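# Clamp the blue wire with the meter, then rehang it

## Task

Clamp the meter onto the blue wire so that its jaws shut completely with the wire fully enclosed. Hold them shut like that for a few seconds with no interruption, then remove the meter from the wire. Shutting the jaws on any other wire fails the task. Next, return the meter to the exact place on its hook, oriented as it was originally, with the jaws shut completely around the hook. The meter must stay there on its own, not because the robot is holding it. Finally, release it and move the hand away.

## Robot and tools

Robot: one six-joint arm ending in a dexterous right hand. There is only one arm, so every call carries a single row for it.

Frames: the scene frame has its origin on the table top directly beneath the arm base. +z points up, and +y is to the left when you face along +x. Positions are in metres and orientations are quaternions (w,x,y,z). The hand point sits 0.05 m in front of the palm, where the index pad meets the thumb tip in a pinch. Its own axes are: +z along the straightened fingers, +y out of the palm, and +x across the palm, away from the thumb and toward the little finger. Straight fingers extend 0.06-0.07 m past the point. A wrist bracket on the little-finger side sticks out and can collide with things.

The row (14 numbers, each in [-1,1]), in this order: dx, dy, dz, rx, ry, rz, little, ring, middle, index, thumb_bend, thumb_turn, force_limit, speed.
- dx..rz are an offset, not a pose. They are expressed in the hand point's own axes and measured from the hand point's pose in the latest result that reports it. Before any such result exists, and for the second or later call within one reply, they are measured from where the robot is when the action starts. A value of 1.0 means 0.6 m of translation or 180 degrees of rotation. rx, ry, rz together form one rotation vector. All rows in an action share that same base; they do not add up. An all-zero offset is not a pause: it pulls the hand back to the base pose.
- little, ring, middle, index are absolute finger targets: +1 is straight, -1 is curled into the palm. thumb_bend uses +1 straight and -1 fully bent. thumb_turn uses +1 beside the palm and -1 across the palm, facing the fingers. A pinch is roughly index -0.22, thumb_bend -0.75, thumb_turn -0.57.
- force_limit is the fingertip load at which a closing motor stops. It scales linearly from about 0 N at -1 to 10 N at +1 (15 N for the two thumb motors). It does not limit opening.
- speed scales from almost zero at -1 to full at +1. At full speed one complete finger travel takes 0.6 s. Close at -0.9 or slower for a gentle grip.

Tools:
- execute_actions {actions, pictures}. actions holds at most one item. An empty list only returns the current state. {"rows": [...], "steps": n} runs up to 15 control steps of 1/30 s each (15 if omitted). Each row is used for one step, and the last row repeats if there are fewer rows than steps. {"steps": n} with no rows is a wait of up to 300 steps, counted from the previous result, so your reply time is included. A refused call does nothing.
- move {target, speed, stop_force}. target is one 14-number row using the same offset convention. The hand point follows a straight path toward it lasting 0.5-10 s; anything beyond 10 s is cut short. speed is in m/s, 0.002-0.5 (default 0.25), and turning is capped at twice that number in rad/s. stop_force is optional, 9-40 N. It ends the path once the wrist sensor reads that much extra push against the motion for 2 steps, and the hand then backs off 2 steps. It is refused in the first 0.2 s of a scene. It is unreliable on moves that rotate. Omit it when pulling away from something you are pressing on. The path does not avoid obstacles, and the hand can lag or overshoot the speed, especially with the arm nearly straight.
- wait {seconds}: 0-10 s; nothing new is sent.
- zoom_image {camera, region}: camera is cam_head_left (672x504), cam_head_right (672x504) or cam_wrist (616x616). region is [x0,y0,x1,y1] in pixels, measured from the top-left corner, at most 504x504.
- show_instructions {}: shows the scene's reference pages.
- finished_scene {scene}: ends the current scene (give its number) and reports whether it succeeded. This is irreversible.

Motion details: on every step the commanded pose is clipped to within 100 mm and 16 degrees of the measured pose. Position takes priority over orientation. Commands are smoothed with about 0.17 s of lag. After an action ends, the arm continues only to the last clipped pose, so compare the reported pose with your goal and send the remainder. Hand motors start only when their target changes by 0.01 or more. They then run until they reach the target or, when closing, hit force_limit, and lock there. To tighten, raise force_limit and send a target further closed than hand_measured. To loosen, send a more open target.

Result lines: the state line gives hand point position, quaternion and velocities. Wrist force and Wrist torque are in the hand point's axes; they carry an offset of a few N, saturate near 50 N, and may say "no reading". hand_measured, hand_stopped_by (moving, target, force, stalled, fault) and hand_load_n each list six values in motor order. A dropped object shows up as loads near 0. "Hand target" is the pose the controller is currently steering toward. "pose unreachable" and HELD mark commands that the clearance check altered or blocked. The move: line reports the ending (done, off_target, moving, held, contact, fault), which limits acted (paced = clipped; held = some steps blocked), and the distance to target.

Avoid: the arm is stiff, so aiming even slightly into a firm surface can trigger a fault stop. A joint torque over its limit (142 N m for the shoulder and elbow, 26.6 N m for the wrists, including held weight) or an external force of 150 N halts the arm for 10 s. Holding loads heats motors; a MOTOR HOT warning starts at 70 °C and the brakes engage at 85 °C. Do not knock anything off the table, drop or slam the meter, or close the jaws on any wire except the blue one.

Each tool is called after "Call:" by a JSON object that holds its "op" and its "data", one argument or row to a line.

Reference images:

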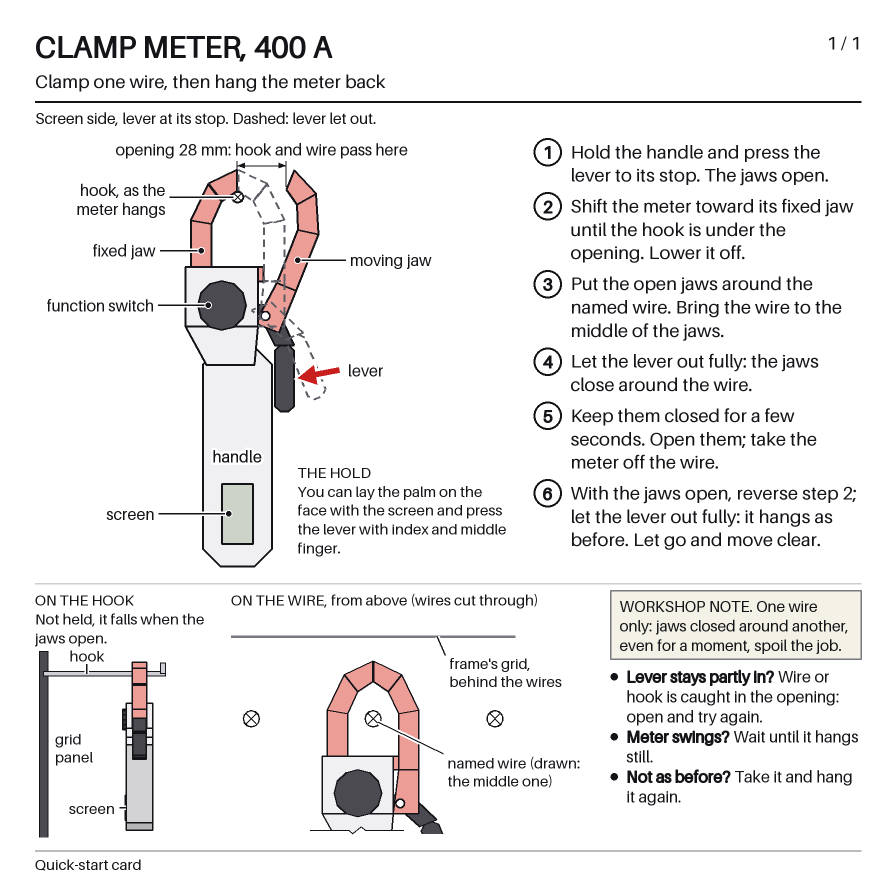

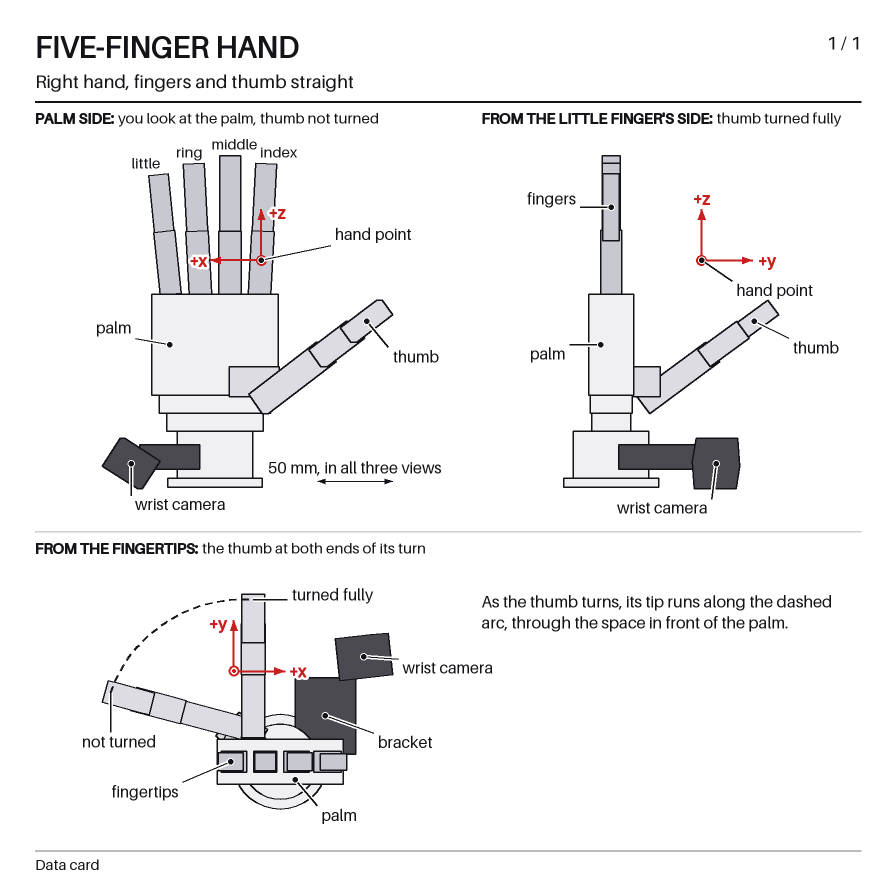

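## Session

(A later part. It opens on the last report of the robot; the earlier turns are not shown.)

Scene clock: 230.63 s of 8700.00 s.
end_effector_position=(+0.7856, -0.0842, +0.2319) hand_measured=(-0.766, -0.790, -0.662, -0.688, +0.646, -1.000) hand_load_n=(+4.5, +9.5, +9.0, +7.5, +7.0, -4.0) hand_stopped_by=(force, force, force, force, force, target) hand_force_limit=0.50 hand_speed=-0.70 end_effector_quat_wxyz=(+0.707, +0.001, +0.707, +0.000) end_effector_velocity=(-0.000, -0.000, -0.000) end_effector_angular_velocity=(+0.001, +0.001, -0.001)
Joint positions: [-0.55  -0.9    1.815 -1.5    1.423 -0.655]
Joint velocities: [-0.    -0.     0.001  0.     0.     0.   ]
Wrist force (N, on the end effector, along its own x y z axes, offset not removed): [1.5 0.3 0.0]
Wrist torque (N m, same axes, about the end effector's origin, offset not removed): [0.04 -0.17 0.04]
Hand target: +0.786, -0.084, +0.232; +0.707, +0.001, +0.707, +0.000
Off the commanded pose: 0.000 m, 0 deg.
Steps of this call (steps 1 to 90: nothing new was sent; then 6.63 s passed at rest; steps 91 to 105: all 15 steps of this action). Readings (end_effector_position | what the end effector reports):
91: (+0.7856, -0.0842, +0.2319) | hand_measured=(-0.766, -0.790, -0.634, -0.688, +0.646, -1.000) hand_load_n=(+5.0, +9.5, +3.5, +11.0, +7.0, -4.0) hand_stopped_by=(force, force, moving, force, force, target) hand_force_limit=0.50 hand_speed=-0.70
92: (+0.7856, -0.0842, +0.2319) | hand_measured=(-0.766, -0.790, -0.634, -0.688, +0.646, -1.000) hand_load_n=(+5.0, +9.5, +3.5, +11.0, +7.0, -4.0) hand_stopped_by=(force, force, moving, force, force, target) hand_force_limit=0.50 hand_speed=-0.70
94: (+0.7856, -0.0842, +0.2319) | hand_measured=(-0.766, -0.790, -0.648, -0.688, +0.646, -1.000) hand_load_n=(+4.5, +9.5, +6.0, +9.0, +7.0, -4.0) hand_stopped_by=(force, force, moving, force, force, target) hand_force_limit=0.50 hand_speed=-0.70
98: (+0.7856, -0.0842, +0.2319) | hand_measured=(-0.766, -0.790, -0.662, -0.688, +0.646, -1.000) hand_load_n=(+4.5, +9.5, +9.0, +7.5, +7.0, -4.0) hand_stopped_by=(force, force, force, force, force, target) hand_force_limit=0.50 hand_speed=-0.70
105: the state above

Call:
{"op": "move", "data": {
  "target": [-0.003,0,-0.0233,0,0,0,-1,-1,-0.95,-1,-1,-1,0.5,-0.7],
  "speed": 0.02
}}

Call:
{"op": "zoom_image", "data": {
  "camera": "cam_head_left",
  "region": [330, 210, 410, 300]
}}

Scene clock: 234.13 s of 8700.00 s.
end_effector_position=(+0.7719, -0.0842, +0.2337) hand_measured=(-0.766, -0.790, -0.662, -0.688, +0.646, -1.000) hand_load_n=(+4.5, +9.5, +9.0, +7.5, +7.0, -4.0) hand_stopped_by=(force, force, force, force, force, target) hand_force_limit=0.50 hand_speed=-0.70 end_effector_quat_wxyz=(+0.707, +0.001, +0.707, +0.000) end_effector_velocity=(-0.002, +0.000, +0.000) end_effector_angular_velocity=(-0.002, +0.000, +0.000)
Joint positions: [-0.556 -0.905  1.855 -1.535  1.418 -0.652]
Joint velocities: [-0.001 -0.001  0.006 -0.005 -0.001 -0.001]
Wrist force (N, on the end effector, along its own x y z axes, offset not removed): [3.7 -2.1 -0.6]
Wrist torque (N m, same axes, about the end effector's origin, offset not removed): [-0.26 -0.35 0.03]
Hand target: +0.772, -0.084, +0.234; +0.707, +0.001, +0.707, +0.000
Off the commanded pose: 0.000 m, 0 deg.
move: done
camera_calibration (this result's frames):
cam_wrist: T_world_to_cam=[[0.0202884, 0.99448, 0.102943, 0.043172], [-0.566165, -0.0734361, 0.821014, 0.234068], [0.824042, -0.0749396, 0.56155, -0.645548], [0, 0, 0, 1]] pos_world=[0.663605, -0.0741218, 0.16589]

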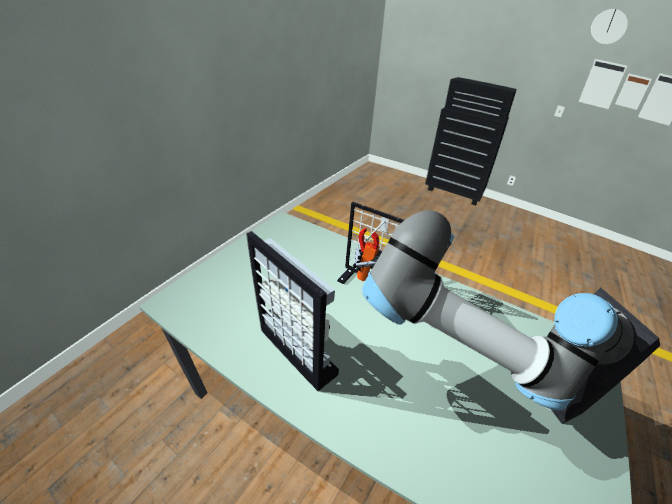

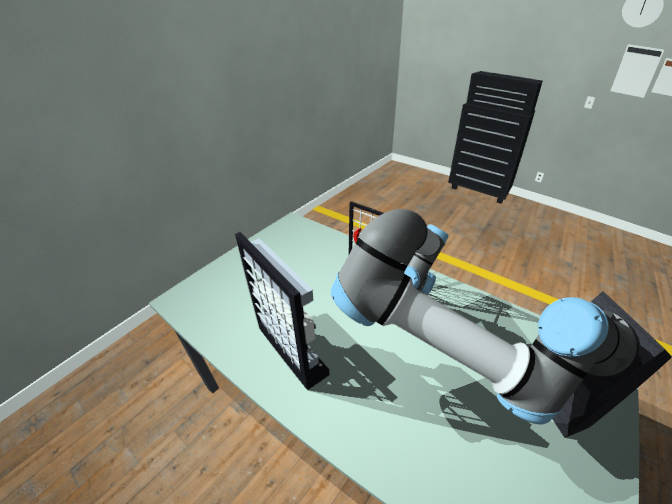

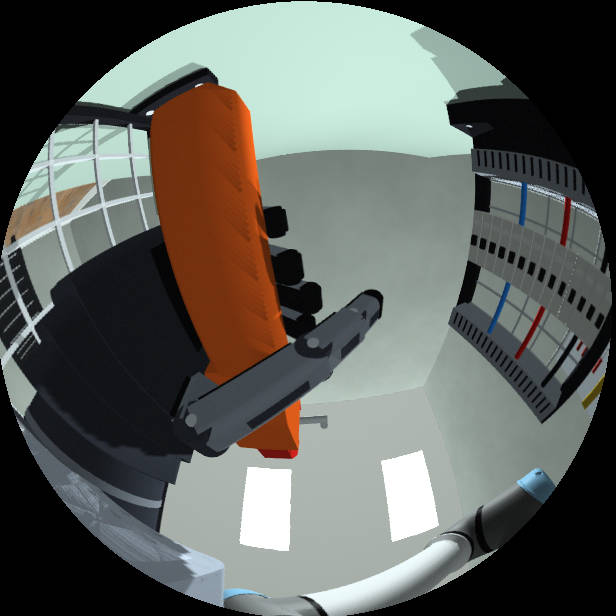

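Region (330, 210, 410, 300) of cam_head_left's 672x504 image, scaled by 5.600, with more detail than that image has.

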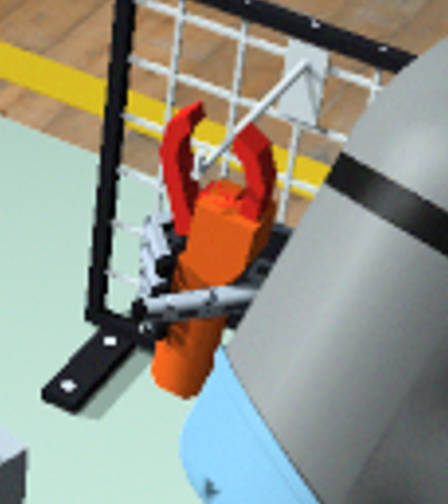

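Call:
{"op": "move", "data": {
  "target": [0.075,0,0,0,0,0,-1,-1,-0.95,-1,-1,-1,0.5,-0.7],
  "speed": 0.04
}}

Call:
{"op": "zoom_image", "data": {
  "camera": "cam_head_left",
  "region": [330, 210, 410, 300]
}}

Scene clock: 239.87 s of 8700.00 s.
end_effector_position=(+0.7718, -0.0841, +0.1890) hand_measured=(-0.766, -0.790, -0.662, -0.688, +0.646, -1.000) hand_load_n=(+4.5, +9.5, +9.0, +7.5, +7.0, -4.0) hand_stopped_by=(force, force, force, force, force, target) hand_force_limit=0.50 hand_speed=-0.70 end_effector_quat_wxyz=(+0.707, +0.001, +0.707, +0.000) end_effector_velocity=(+0.000, +0.000, -0.003) end_effector_angular_velocity=(-0.002, -0.000, +0.001)
Joint positions: [-0.494 -0.827  1.793 -1.547  1.47  -0.687]
Joint velocities: [ 0.003  0.005 -0.005 -0.001  0.003 -0.003]
Wrist force (N, on the end effector, along its own x y z axes, offset not removed): [2.4 -1.1 0.9]
Wrist torque (N m, same axes, about the end effector's origin, offset not removed): [-0.11 -0.16 -0.02]
Hand target: +0.772, -0.084, +0.189; +0.707, +0.001, +0.707, +0.000
Off the commanded pose: 0.000 m, 0 deg.
After step 90, 1.20 s passed at rest.
move: done
camera_calibration (this result's frames):
cam_wrist: T_world_to_cam=[[0.0203066, 0.994493, 0.102816, 0.0476788], [-0.566049, -0.0733318, 0.821104, 0.270665], [0.824121, -0.0748726, 0.561443, -0.620432], [0, 0, 0, 1]] pos_world=[0.663553, -0.0740214, 0.121191]

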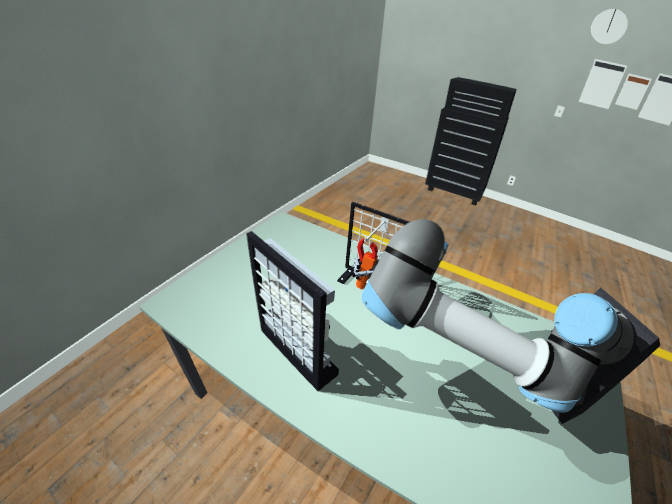

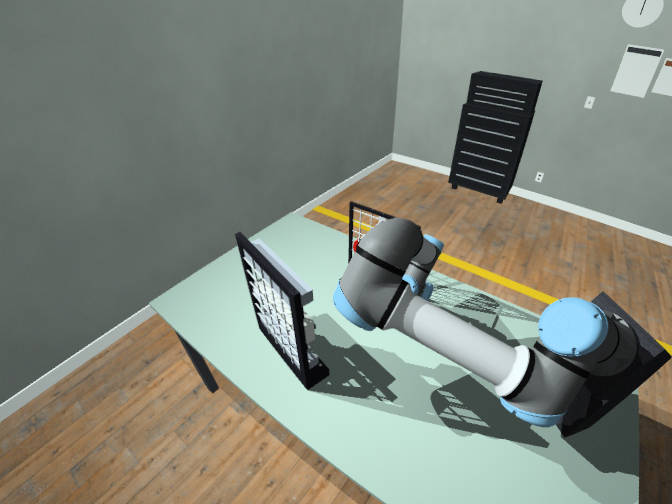

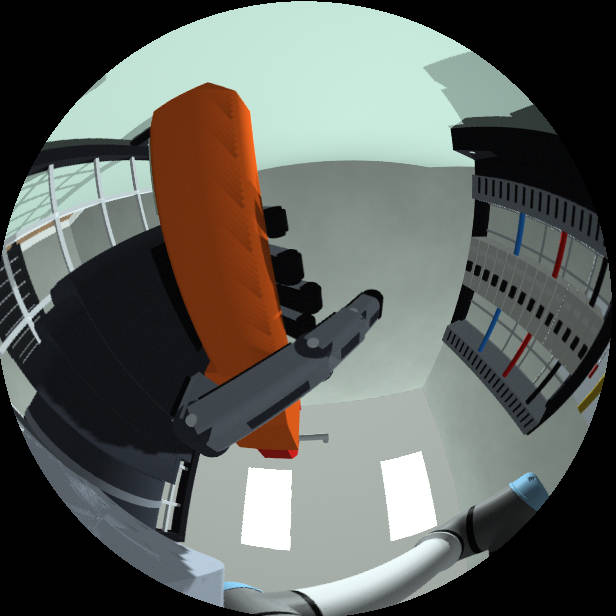

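Region (330, 210, 410, 300) of cam_head_left's 672x504 image, scaled by 5.600, with more detail than that image has.

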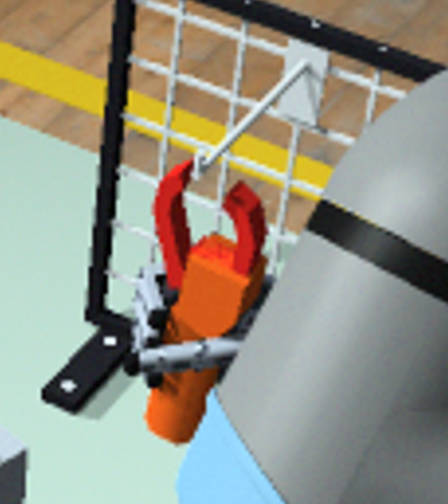

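Call:
{"op": "zoom_image", "data": {
  "camera": "cam_wrist",
  "region": [430, 110, 616, 440]
}}

Region (430, 110, 616, 440) of cam_wrist's 616x616 image, scaled by 1.527, with more detail than that image has; it fills the left 284 columns of this view, and the rest is white.

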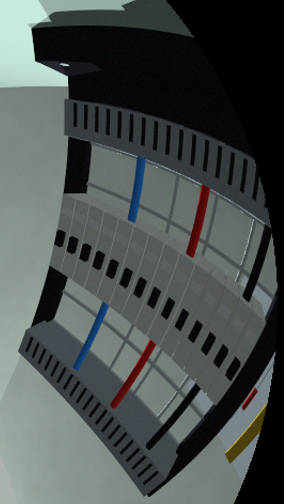

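Call:
{"op": "move", "data": {
  "target": [-0.035,0.140,-0.203,0,0,0,-1,-1,-0.95,-1,-1,-1,0.5,-0.7],
  "speed": 0.15
}}

Scene clock: 279.23 s of 8700.00 s.
end_effector_position=(+0.6503, -0.0003, +0.2102) hand_measured=(-0.766, -0.790, -0.662, -0.688, +0.646, -1.000) hand_load_n=(+4.5, +9.5, +9.0, +7.5, +7.0, -4.0) hand_stopped_by=(force, force, force, force, force, target) hand_force_limit=0.50 hand_speed=-0.70 end_effector_quat_wxyz=(+0.707, +0.001, +0.707, +0.000) end_effector_velocity=(-0.002, +0.001, +0.001) end_effector_angular_velocity=(+0.001, +0.000, -0.000)
Joint positions: [-0.436 -0.986  2.198 -1.79   1.518 -0.718]
Joint velocities: [ 0.001 -0.002  0.008 -0.005  0.001  0.001]
Wrist force (N, on the end effector, along its own x y z axes, offset not removed): [3.8 -1.2 1.7]
Wrist torque (N m, same axes, about the end effector's origin, offset not removed): [-0.25 -0.31 0.14]
Hand target: +0.650, -0.000, +0.210; +0.707, +0.001, +0.707, +0.000
Off the commanded pose: 0.000 m, 0 deg.
After step 90, 34.77 s passed at rest.
move: done
camera_calibration (this result's frames):
cam_wrist: T_world_to_cam=[[0.0203184, 0.994505, 0.102699, -0.0353296], [-0.565969, -0.0732357, 0.821167, 0.190485], [0.824176, -0.0748091, 0.561371, -0.525931], [0, 0, 0, 1]] pos_world=[0.541986, 0.00974137, 0.14245]

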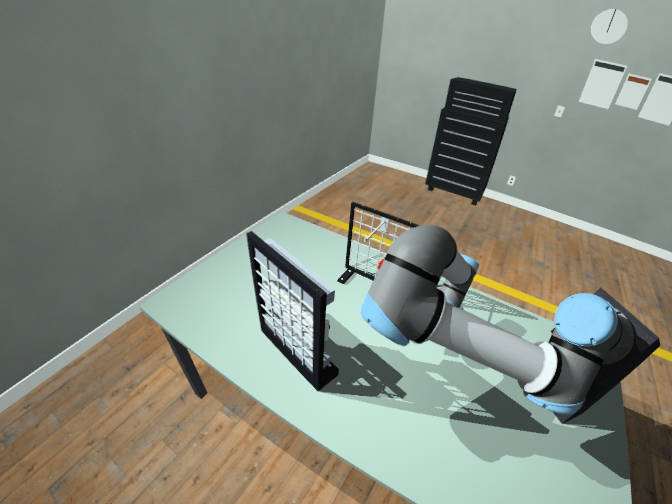

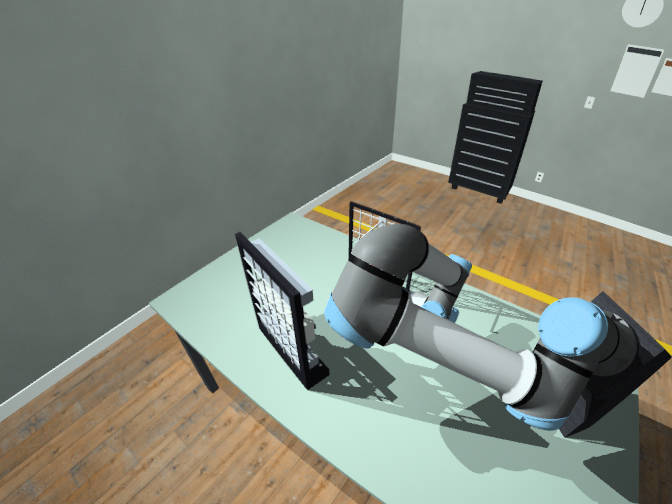

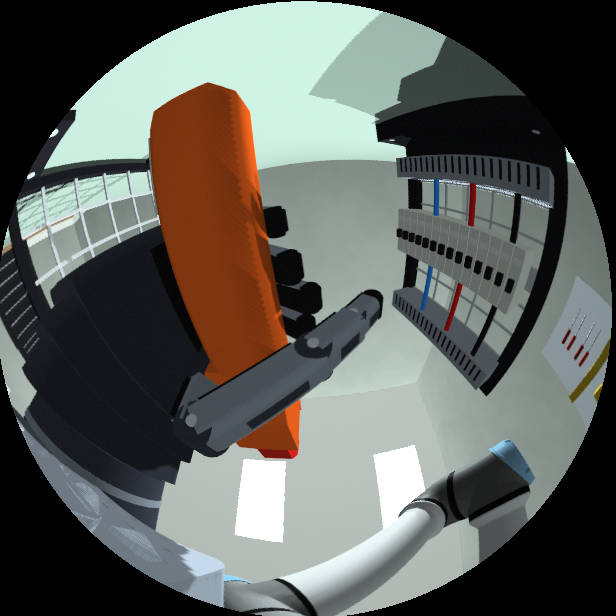

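Call:
{"op": "zoom_image", "data": {
  "camera": "cam_wrist",
  "region": [370, 100, 600, 410]
}}

Region (370, 100, 600, 410) of cam_wrist's 616x616 image, scaled by 1.626, with more detail than that image has; it fills the left 374 columns of this view, and the rest is white.

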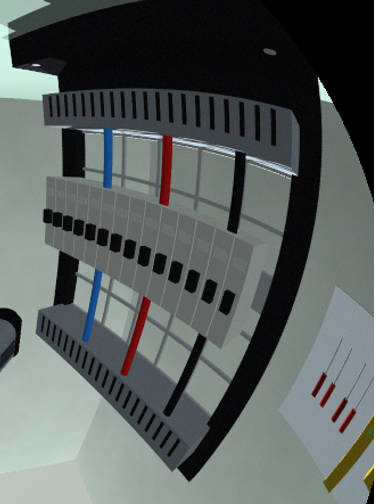

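Call:
{"op": "move", "data": {
  "target": [-0.0913,0.1005,0.0162,0.0218,0.0218,-0.4996,-1,-1,-0.95,-1,-1,-1,0.5,-0.7],
  "speed": 0.25
}}

Scene clock: 345.70 s of 8700.00 s.
end_effector_position=(+0.6599, +0.0596, +0.2650) hand_measured=(-0.766, -0.790, -0.662, -0.688, +0.646, -1.000) hand_load_n=(+4.5, +9.5, +9.0, +7.5, +7.0, -3.5) hand_stopped_by=(force, force, force, force, force, target) hand_force_limit=0.50 hand_speed=-0.70 end_effector_quat_wxyz=(+0.479, -0.476, +0.522, -0.521) end_effector_velocity=(+0.001, +0.001, +0.001) end_effector_angular_velocity=(-0.016, +0.001, -0.003)
Joint positions: [-0.545 -1.572  2.363 -1.307  1.481 -2.235]
Joint velocities: [ 0.002 -0.007 -0.002  0.011  0.004 -0.017]
Wrist force (N, on the end effector, along its own x y z axes, offset not removed): [1.0 0.8 0.0]
Wrist torque (N m, same axes, about the end effector's origin, offset not removed): [-0.06 -0.06 0.08]
Hand target: +0.660, +0.060, +0.265; +0.478, -0.477, +0.522, -0.521
Off the commanded pose: 0.000 m, 0 deg.
After step 90, 59.77 s passed at rest.
move: done
camera_calibration (this result's frames):
cam_wrist: T_world_to_cam=[[0.0282604, 0.102737, -0.994307, 0.237902], [-0.491235, 0.867732, 0.0756964, 0.24749], [0.870568, 0.486299, 0.0749904, -0.495314], [0, 0, 0, 1]] pos_world=[0.546057, 0.00167469, 0.254957]

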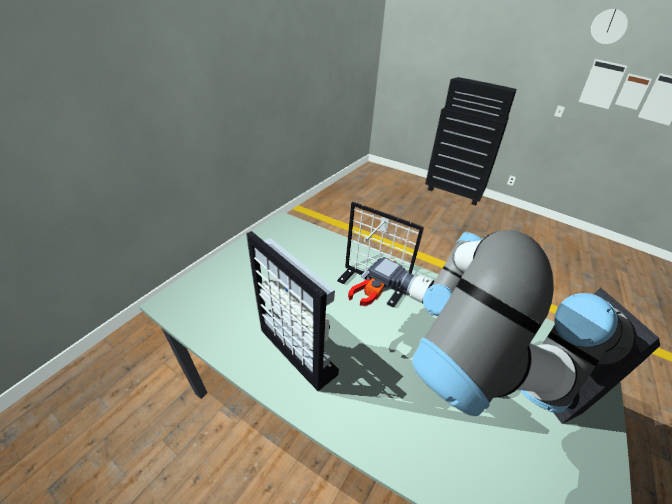

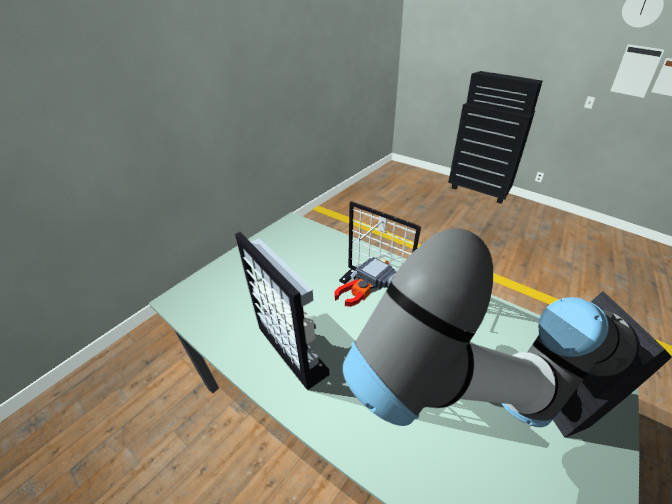

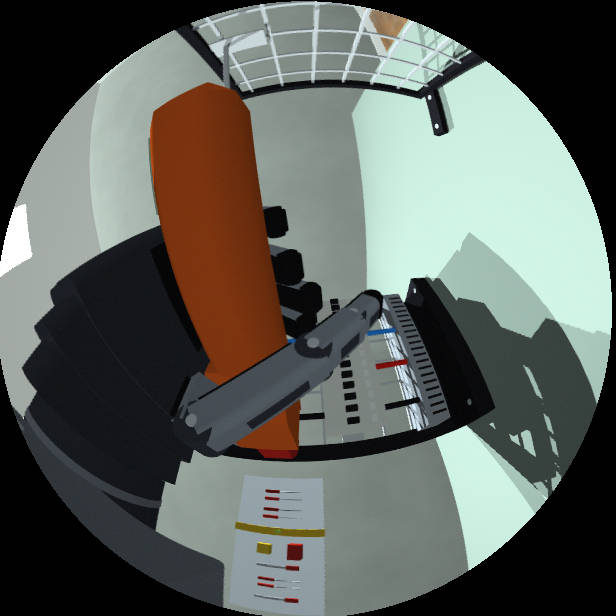

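Call:
{"op": "zoom_image", "data": {
  "camera": "cam_head_left",
  "region": [240, 225, 440, 395]
}}

Call:
{"op": "zoom_image", "data": {
  "camera": "cam_wrist",
  "region": [200, 260, 500, 480]
}}

Region (240, 225, 440, 395) of cam_head_left's 672x504 image, scaled by 2.520, with more detail than that image has; it fills the top 428 rows of this view, and the rest is white.

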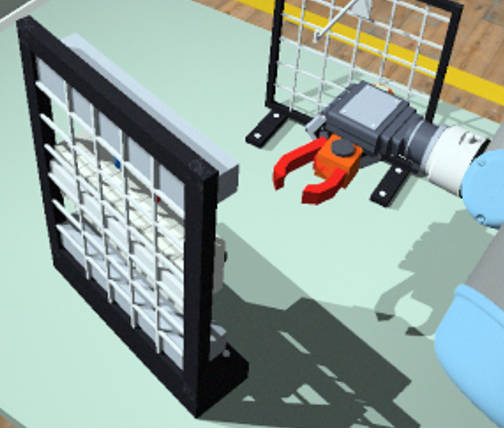

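Region (200, 260, 500, 480) of cam_wrist's 616x616 image, scaled by 1.680, with more detail than that image has; it fills the top 370 rows of this view, and the rest is white.

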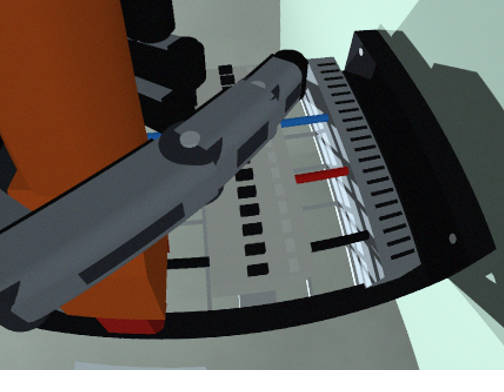

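Call:
{"op": "move", "data": {
  "target": [-0.0514,-0.0167,0.3413,0,0,0,-1,-1,-0.95,-1,-1,-1,0.5,-0.7],
  "speed": 0.15
}}

Scene clock: 368.53 s of 8700.00 s.
end_effector_position=(+0.8664, +0.0725, +0.2750) hand_measured=(-0.766, -0.790, -0.662, -0.688, +0.646, -1.000) hand_load_n=(+4.5, +9.5, +9.0, +7.5, +7.0, -3.5) hand_stopped_by=(force, force, force, force, force, target) hand_force_limit=0.50 hand_speed=-0.70 end_effector_quat_wxyz=(+0.479, -0.476, +0.522, -0.521) end_effector_velocity=(+0.002, -0.000, -0.000) end_effector_angular_velocity=(+0.001, +0.001, -0.001)
Joint positions: [-0.485 -1.379  1.757 -0.891  1.533 -2.265]
Joint velocities: [ 0.001  0.003 -0.006  0.004  0.001  0.   ]
Wrist force (N, on the end effector, along its own x y z axes, offset not removed): [0.1 1.0 0.1]
Wrist torque (N m, same axes, about the end effector's origin, offset not removed): [-0.01 0.10 0.17]
Hand target: +0.867, +0.072, +0.275; +0.479, -0.476, +0.522, -0.521
Off the commanded pose: 0.000 m, 0 deg.
After step 90, 17.80 s passed at rest.
move: done
camera_calibration (this result's frames):
cam_wrist: T_world_to_cam=[[0.0281894, 0.102623, -0.994321, 0.240704], [-0.491278, 0.867713, 0.0756282, 0.337027], [0.870547, 0.486356, 0.0748768, -0.682028], [0, 0, 0, 1]] pos_world=[0.752525, 0.0145638, 0.264916]

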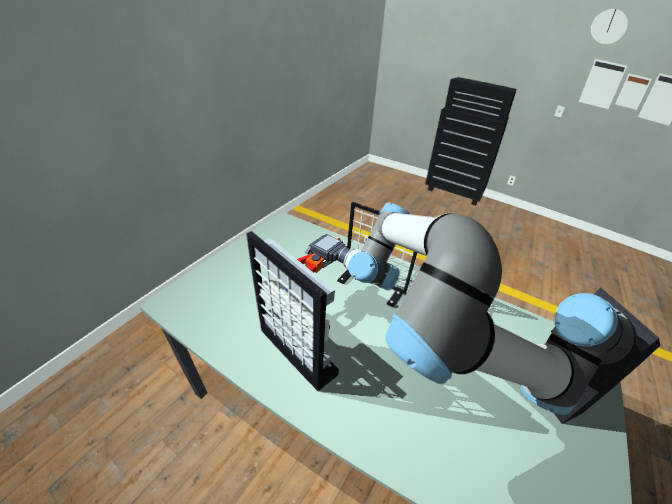

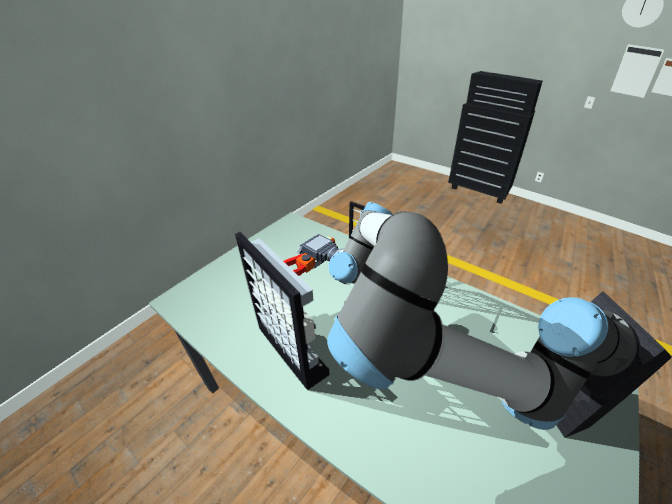

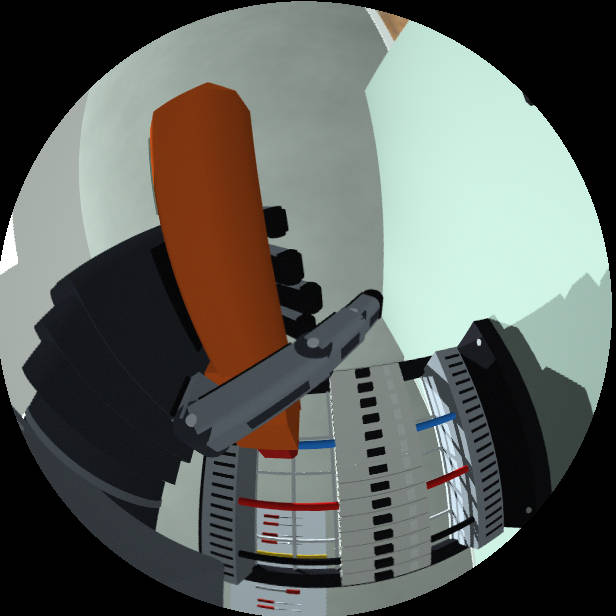

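Call:
{"op": "zoom_image", "data": {
  "camera": "cam_wrist",
  "region": [190, 340, 500, 600]
}}

Call:
{"op": "zoom_image", "data": {
  "camera": "cam_head_left",
  "region": [240, 220, 360, 330]
}}

Region (190, 340, 500, 600) of cam_wrist's 616x616 image, scaled by 1.626, with more detail than that image has; it fills the top 423 rows of this view, and the rest is white.

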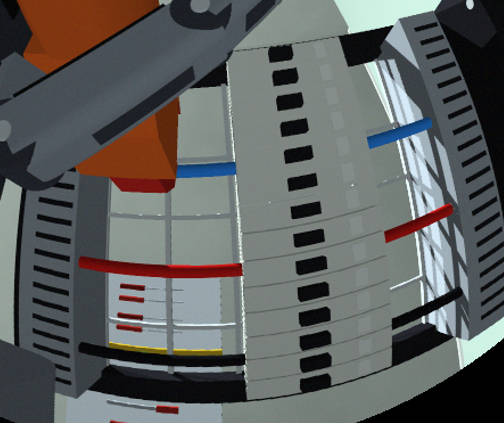

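Region (240, 220, 360, 330) of cam_head_left's 672x504 image, scaled by 4.200, with more detail than that image has; it fills the top 462 rows of this view, and the rest is white.

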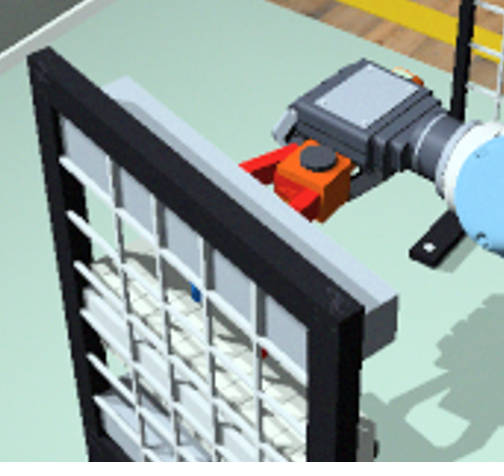

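Call:
{"op": "move", "data": {
  "target": [-0.055,-0.004,-0.010,0,0,0,-1,-1,-0.95,-1,-1,-1,0.5,-0.7],
  "speed": 0.05
}}

Call:
{"op": "zoom_image", "data": {
  "camera": "cam_wrist",
  "region": [190, 340, 500, 600]
}}

Call:
{"op": "zoom_image", "data": {
  "camera": "cam_head_left",
  "region": [240, 220, 360, 330]
}}

Scene clock: 392.93 s of 8700.00 s.
end_effector_position=(+0.8632, +0.1056, +0.2775) hand_measured=(-0.766, -0.790, -0.662, -0.688, +0.646, -1.000) hand_load_n=(+4.5, +9.5, +9.0, +7.5, +7.0, -3.5) hand_stopped_by=(force, force, force, force, force, target) hand_force_limit=0.50 hand_speed=-0.70 end_effector_quat_wxyz=(+0.478, -0.477, +0.522, -0.521) end_effector_velocity=(-0.000, +0.002, +0.000) end_effector_angular_velocity=(-0.000, -0.000, +0.000)
Joint positions: [-0.445 -1.425  1.758 -0.846  1.568 -2.284]
Joint velocities: [ 0.003 -0.003  0.     0.003  0.003 -0.002]
Wrist force (N, on the end effector, along its own x y z axes, offset not removed): [0.0 1.7 1.2]
Wrist torque (N m, same axes, about the end effector's origin, offset not removed): [0.01 0.03 0.09]
Hand target: +0.863, +0.106, +0.278; +0.478, -0.477, +0.522, -0.521
Off the commanded pose: 0.000 m, 0 deg.
After step 90, 20.30 s passed at rest.
move: done
camera_calibration (this result's frames):
cam_wrist: T_world_to_cam=[[0.028084, 0.102559, -0.99433, 0.239965], [-0.491256, 0.867726, 0.0756252, 0.306591], [0.870563, 0.486347, 0.0747517, -0.695546], [0, 0, 0, 1]] pos_world=[0.749391, 0.047629, 0.267412]

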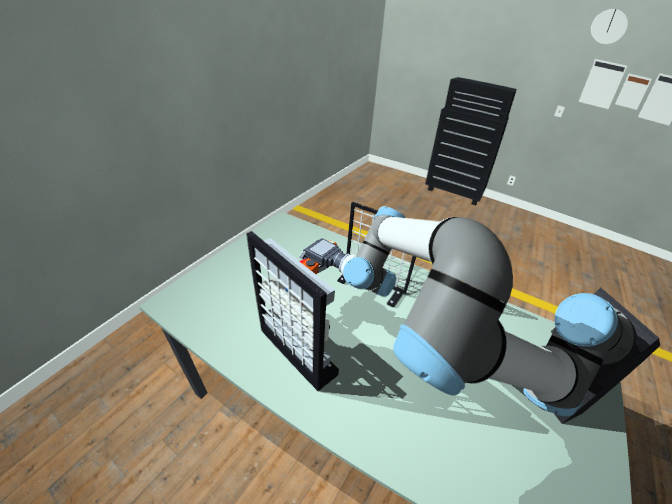

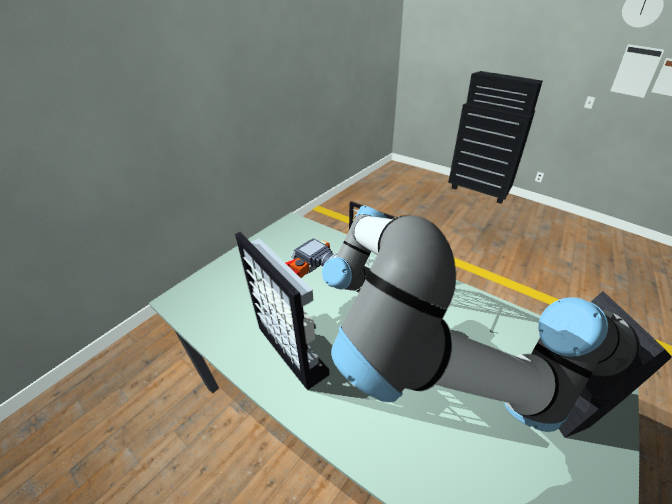

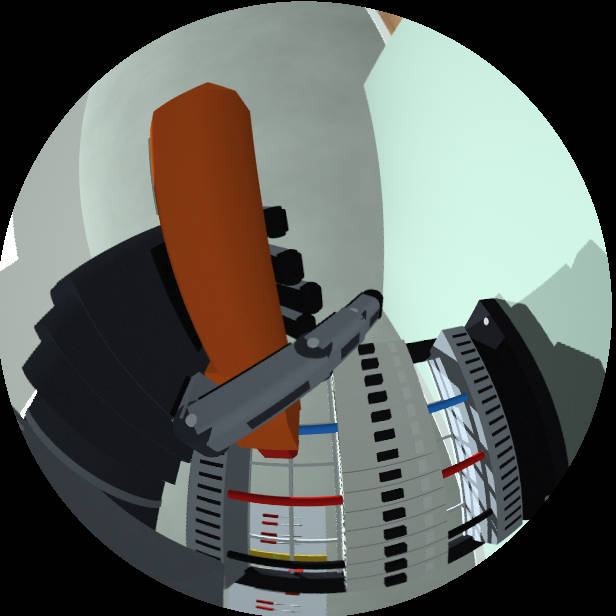

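Region (190, 340, 500, 600) of cam_wrist's 616x616 image, scaled by 1.626, with more detail than that image has; it fills the top 423 rows of this view, and the rest is white.

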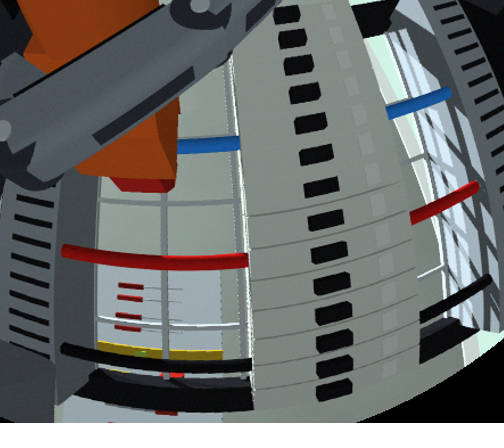

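Region (240, 220, 360, 330) of cam_head_left's 672x504 image, scaled by 4.200, with more detail than that image has; it fills the top 462 rows of this view, and the rest is white.

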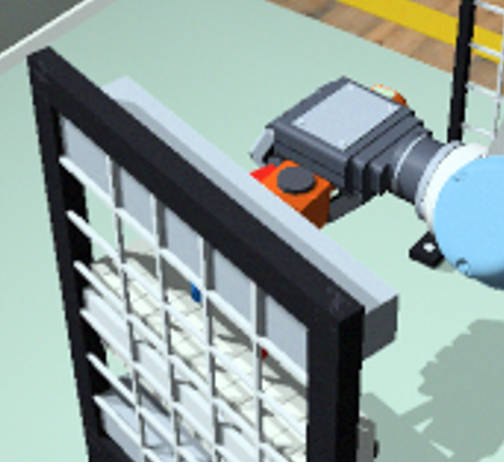

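Call:
{"op": "move", "data": {
  "target": [-0.040,0,0,0,0,0,-1,-1,-0.95,-1,-1,-1,0.5,-0.7],
  "speed": 0.012,
  "stop_force": 10
}}

Call:
{"op": "zoom_image", "data": {
  "camera": "cam_wrist",
  "region": [190, 300, 500, 600]
}}

Call:
{"op": "zoom_image", "data": {
  "camera": "cam_head_left",
  "region": [240, 220, 360, 330]
}}

Scene clock: 402.90 s of 8700.00 s.
end_effector_position=(+0.8653, +0.1292, +0.2775) hand_measured=(-0.766, -0.790, -0.662, -0.688, +0.646, -1.000) hand_load_n=(+4.5, +9.5, +9.0, +7.5, +7.0, -3.5) hand_stopped_by=(force, force, force, force, force, target) hand_force_limit=0.50 hand_speed=-0.70 end_effector_quat_wxyz=(+0.478, -0.477, +0.522, -0.521) end_effector_velocity=(+0.000, +0.003, -0.000) end_effector_angular_velocity=(-0.000, +0.000, +0.000)
Joint positions: [-0.412 -1.446  1.741 -0.807  1.596 -2.3  ]
Joint velocities: [ 0.003 -0.002 -0.002  0.004  0.003 -0.002]
Wrist force (N, on the end effector, along its own x y z axes, offset not removed): [0.9 0.8 0.5]
Wrist torque (N m, same axes, about the end effector's origin, offset not removed): [-0.07 -0.06 0.08]
Hand target: +0.865, +0.129, +0.278; +0.478, -0.477, +0.522, -0.521
Off the commanded pose: 0.000 m, 0 deg.
After step 90, 4.73 s passed at rest.
move: done
camera_calibration (this result's frames):
cam_wrist: T_world_to_cam=[[0.0280308, 0.102502, -0.994338, 0.237623], [-0.491275, 0.867717, 0.0755996, 0.287123], [0.870553, 0.486375, 0.0746793, -0.70879], [0, 0, 0, 1]] pos_world=[0.751435, 0.0712396, 0.267504]

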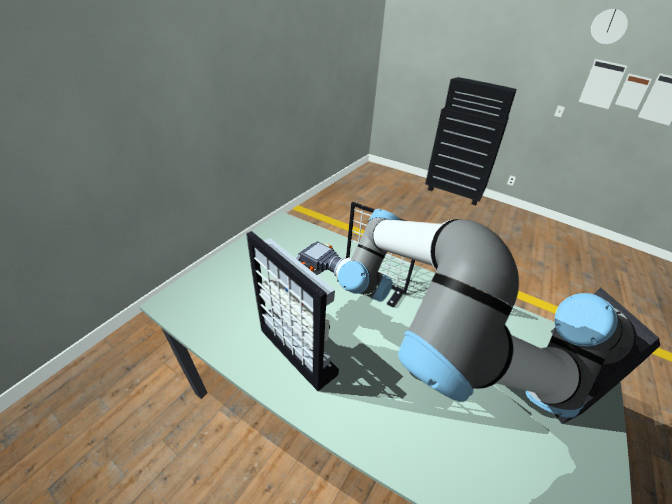

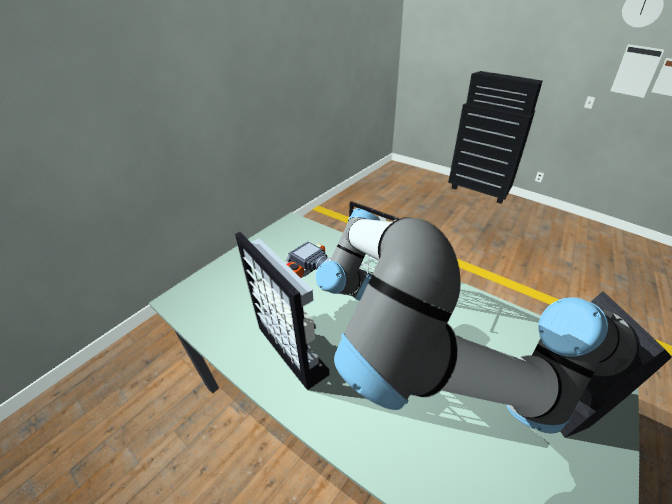

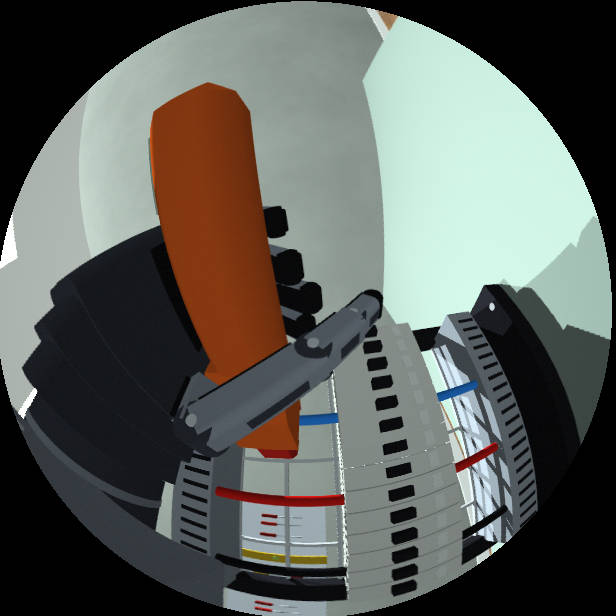

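Region (190, 300, 500, 600) of cam_wrist's 616x616 image, scaled by 1.626, with more detail than that image has; it fills the top 488 rows of this view, and the rest is white.

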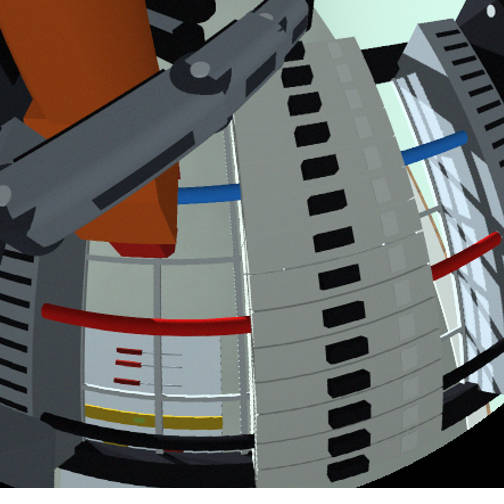

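Region (240, 220, 360, 330) of cam_head_left's 672x504 image, scaled by 4.200, with more detail than that image has; it fills the top 462 rows of this view, and the rest is white.

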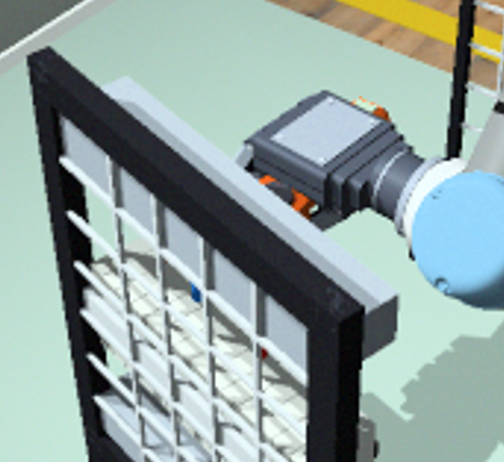

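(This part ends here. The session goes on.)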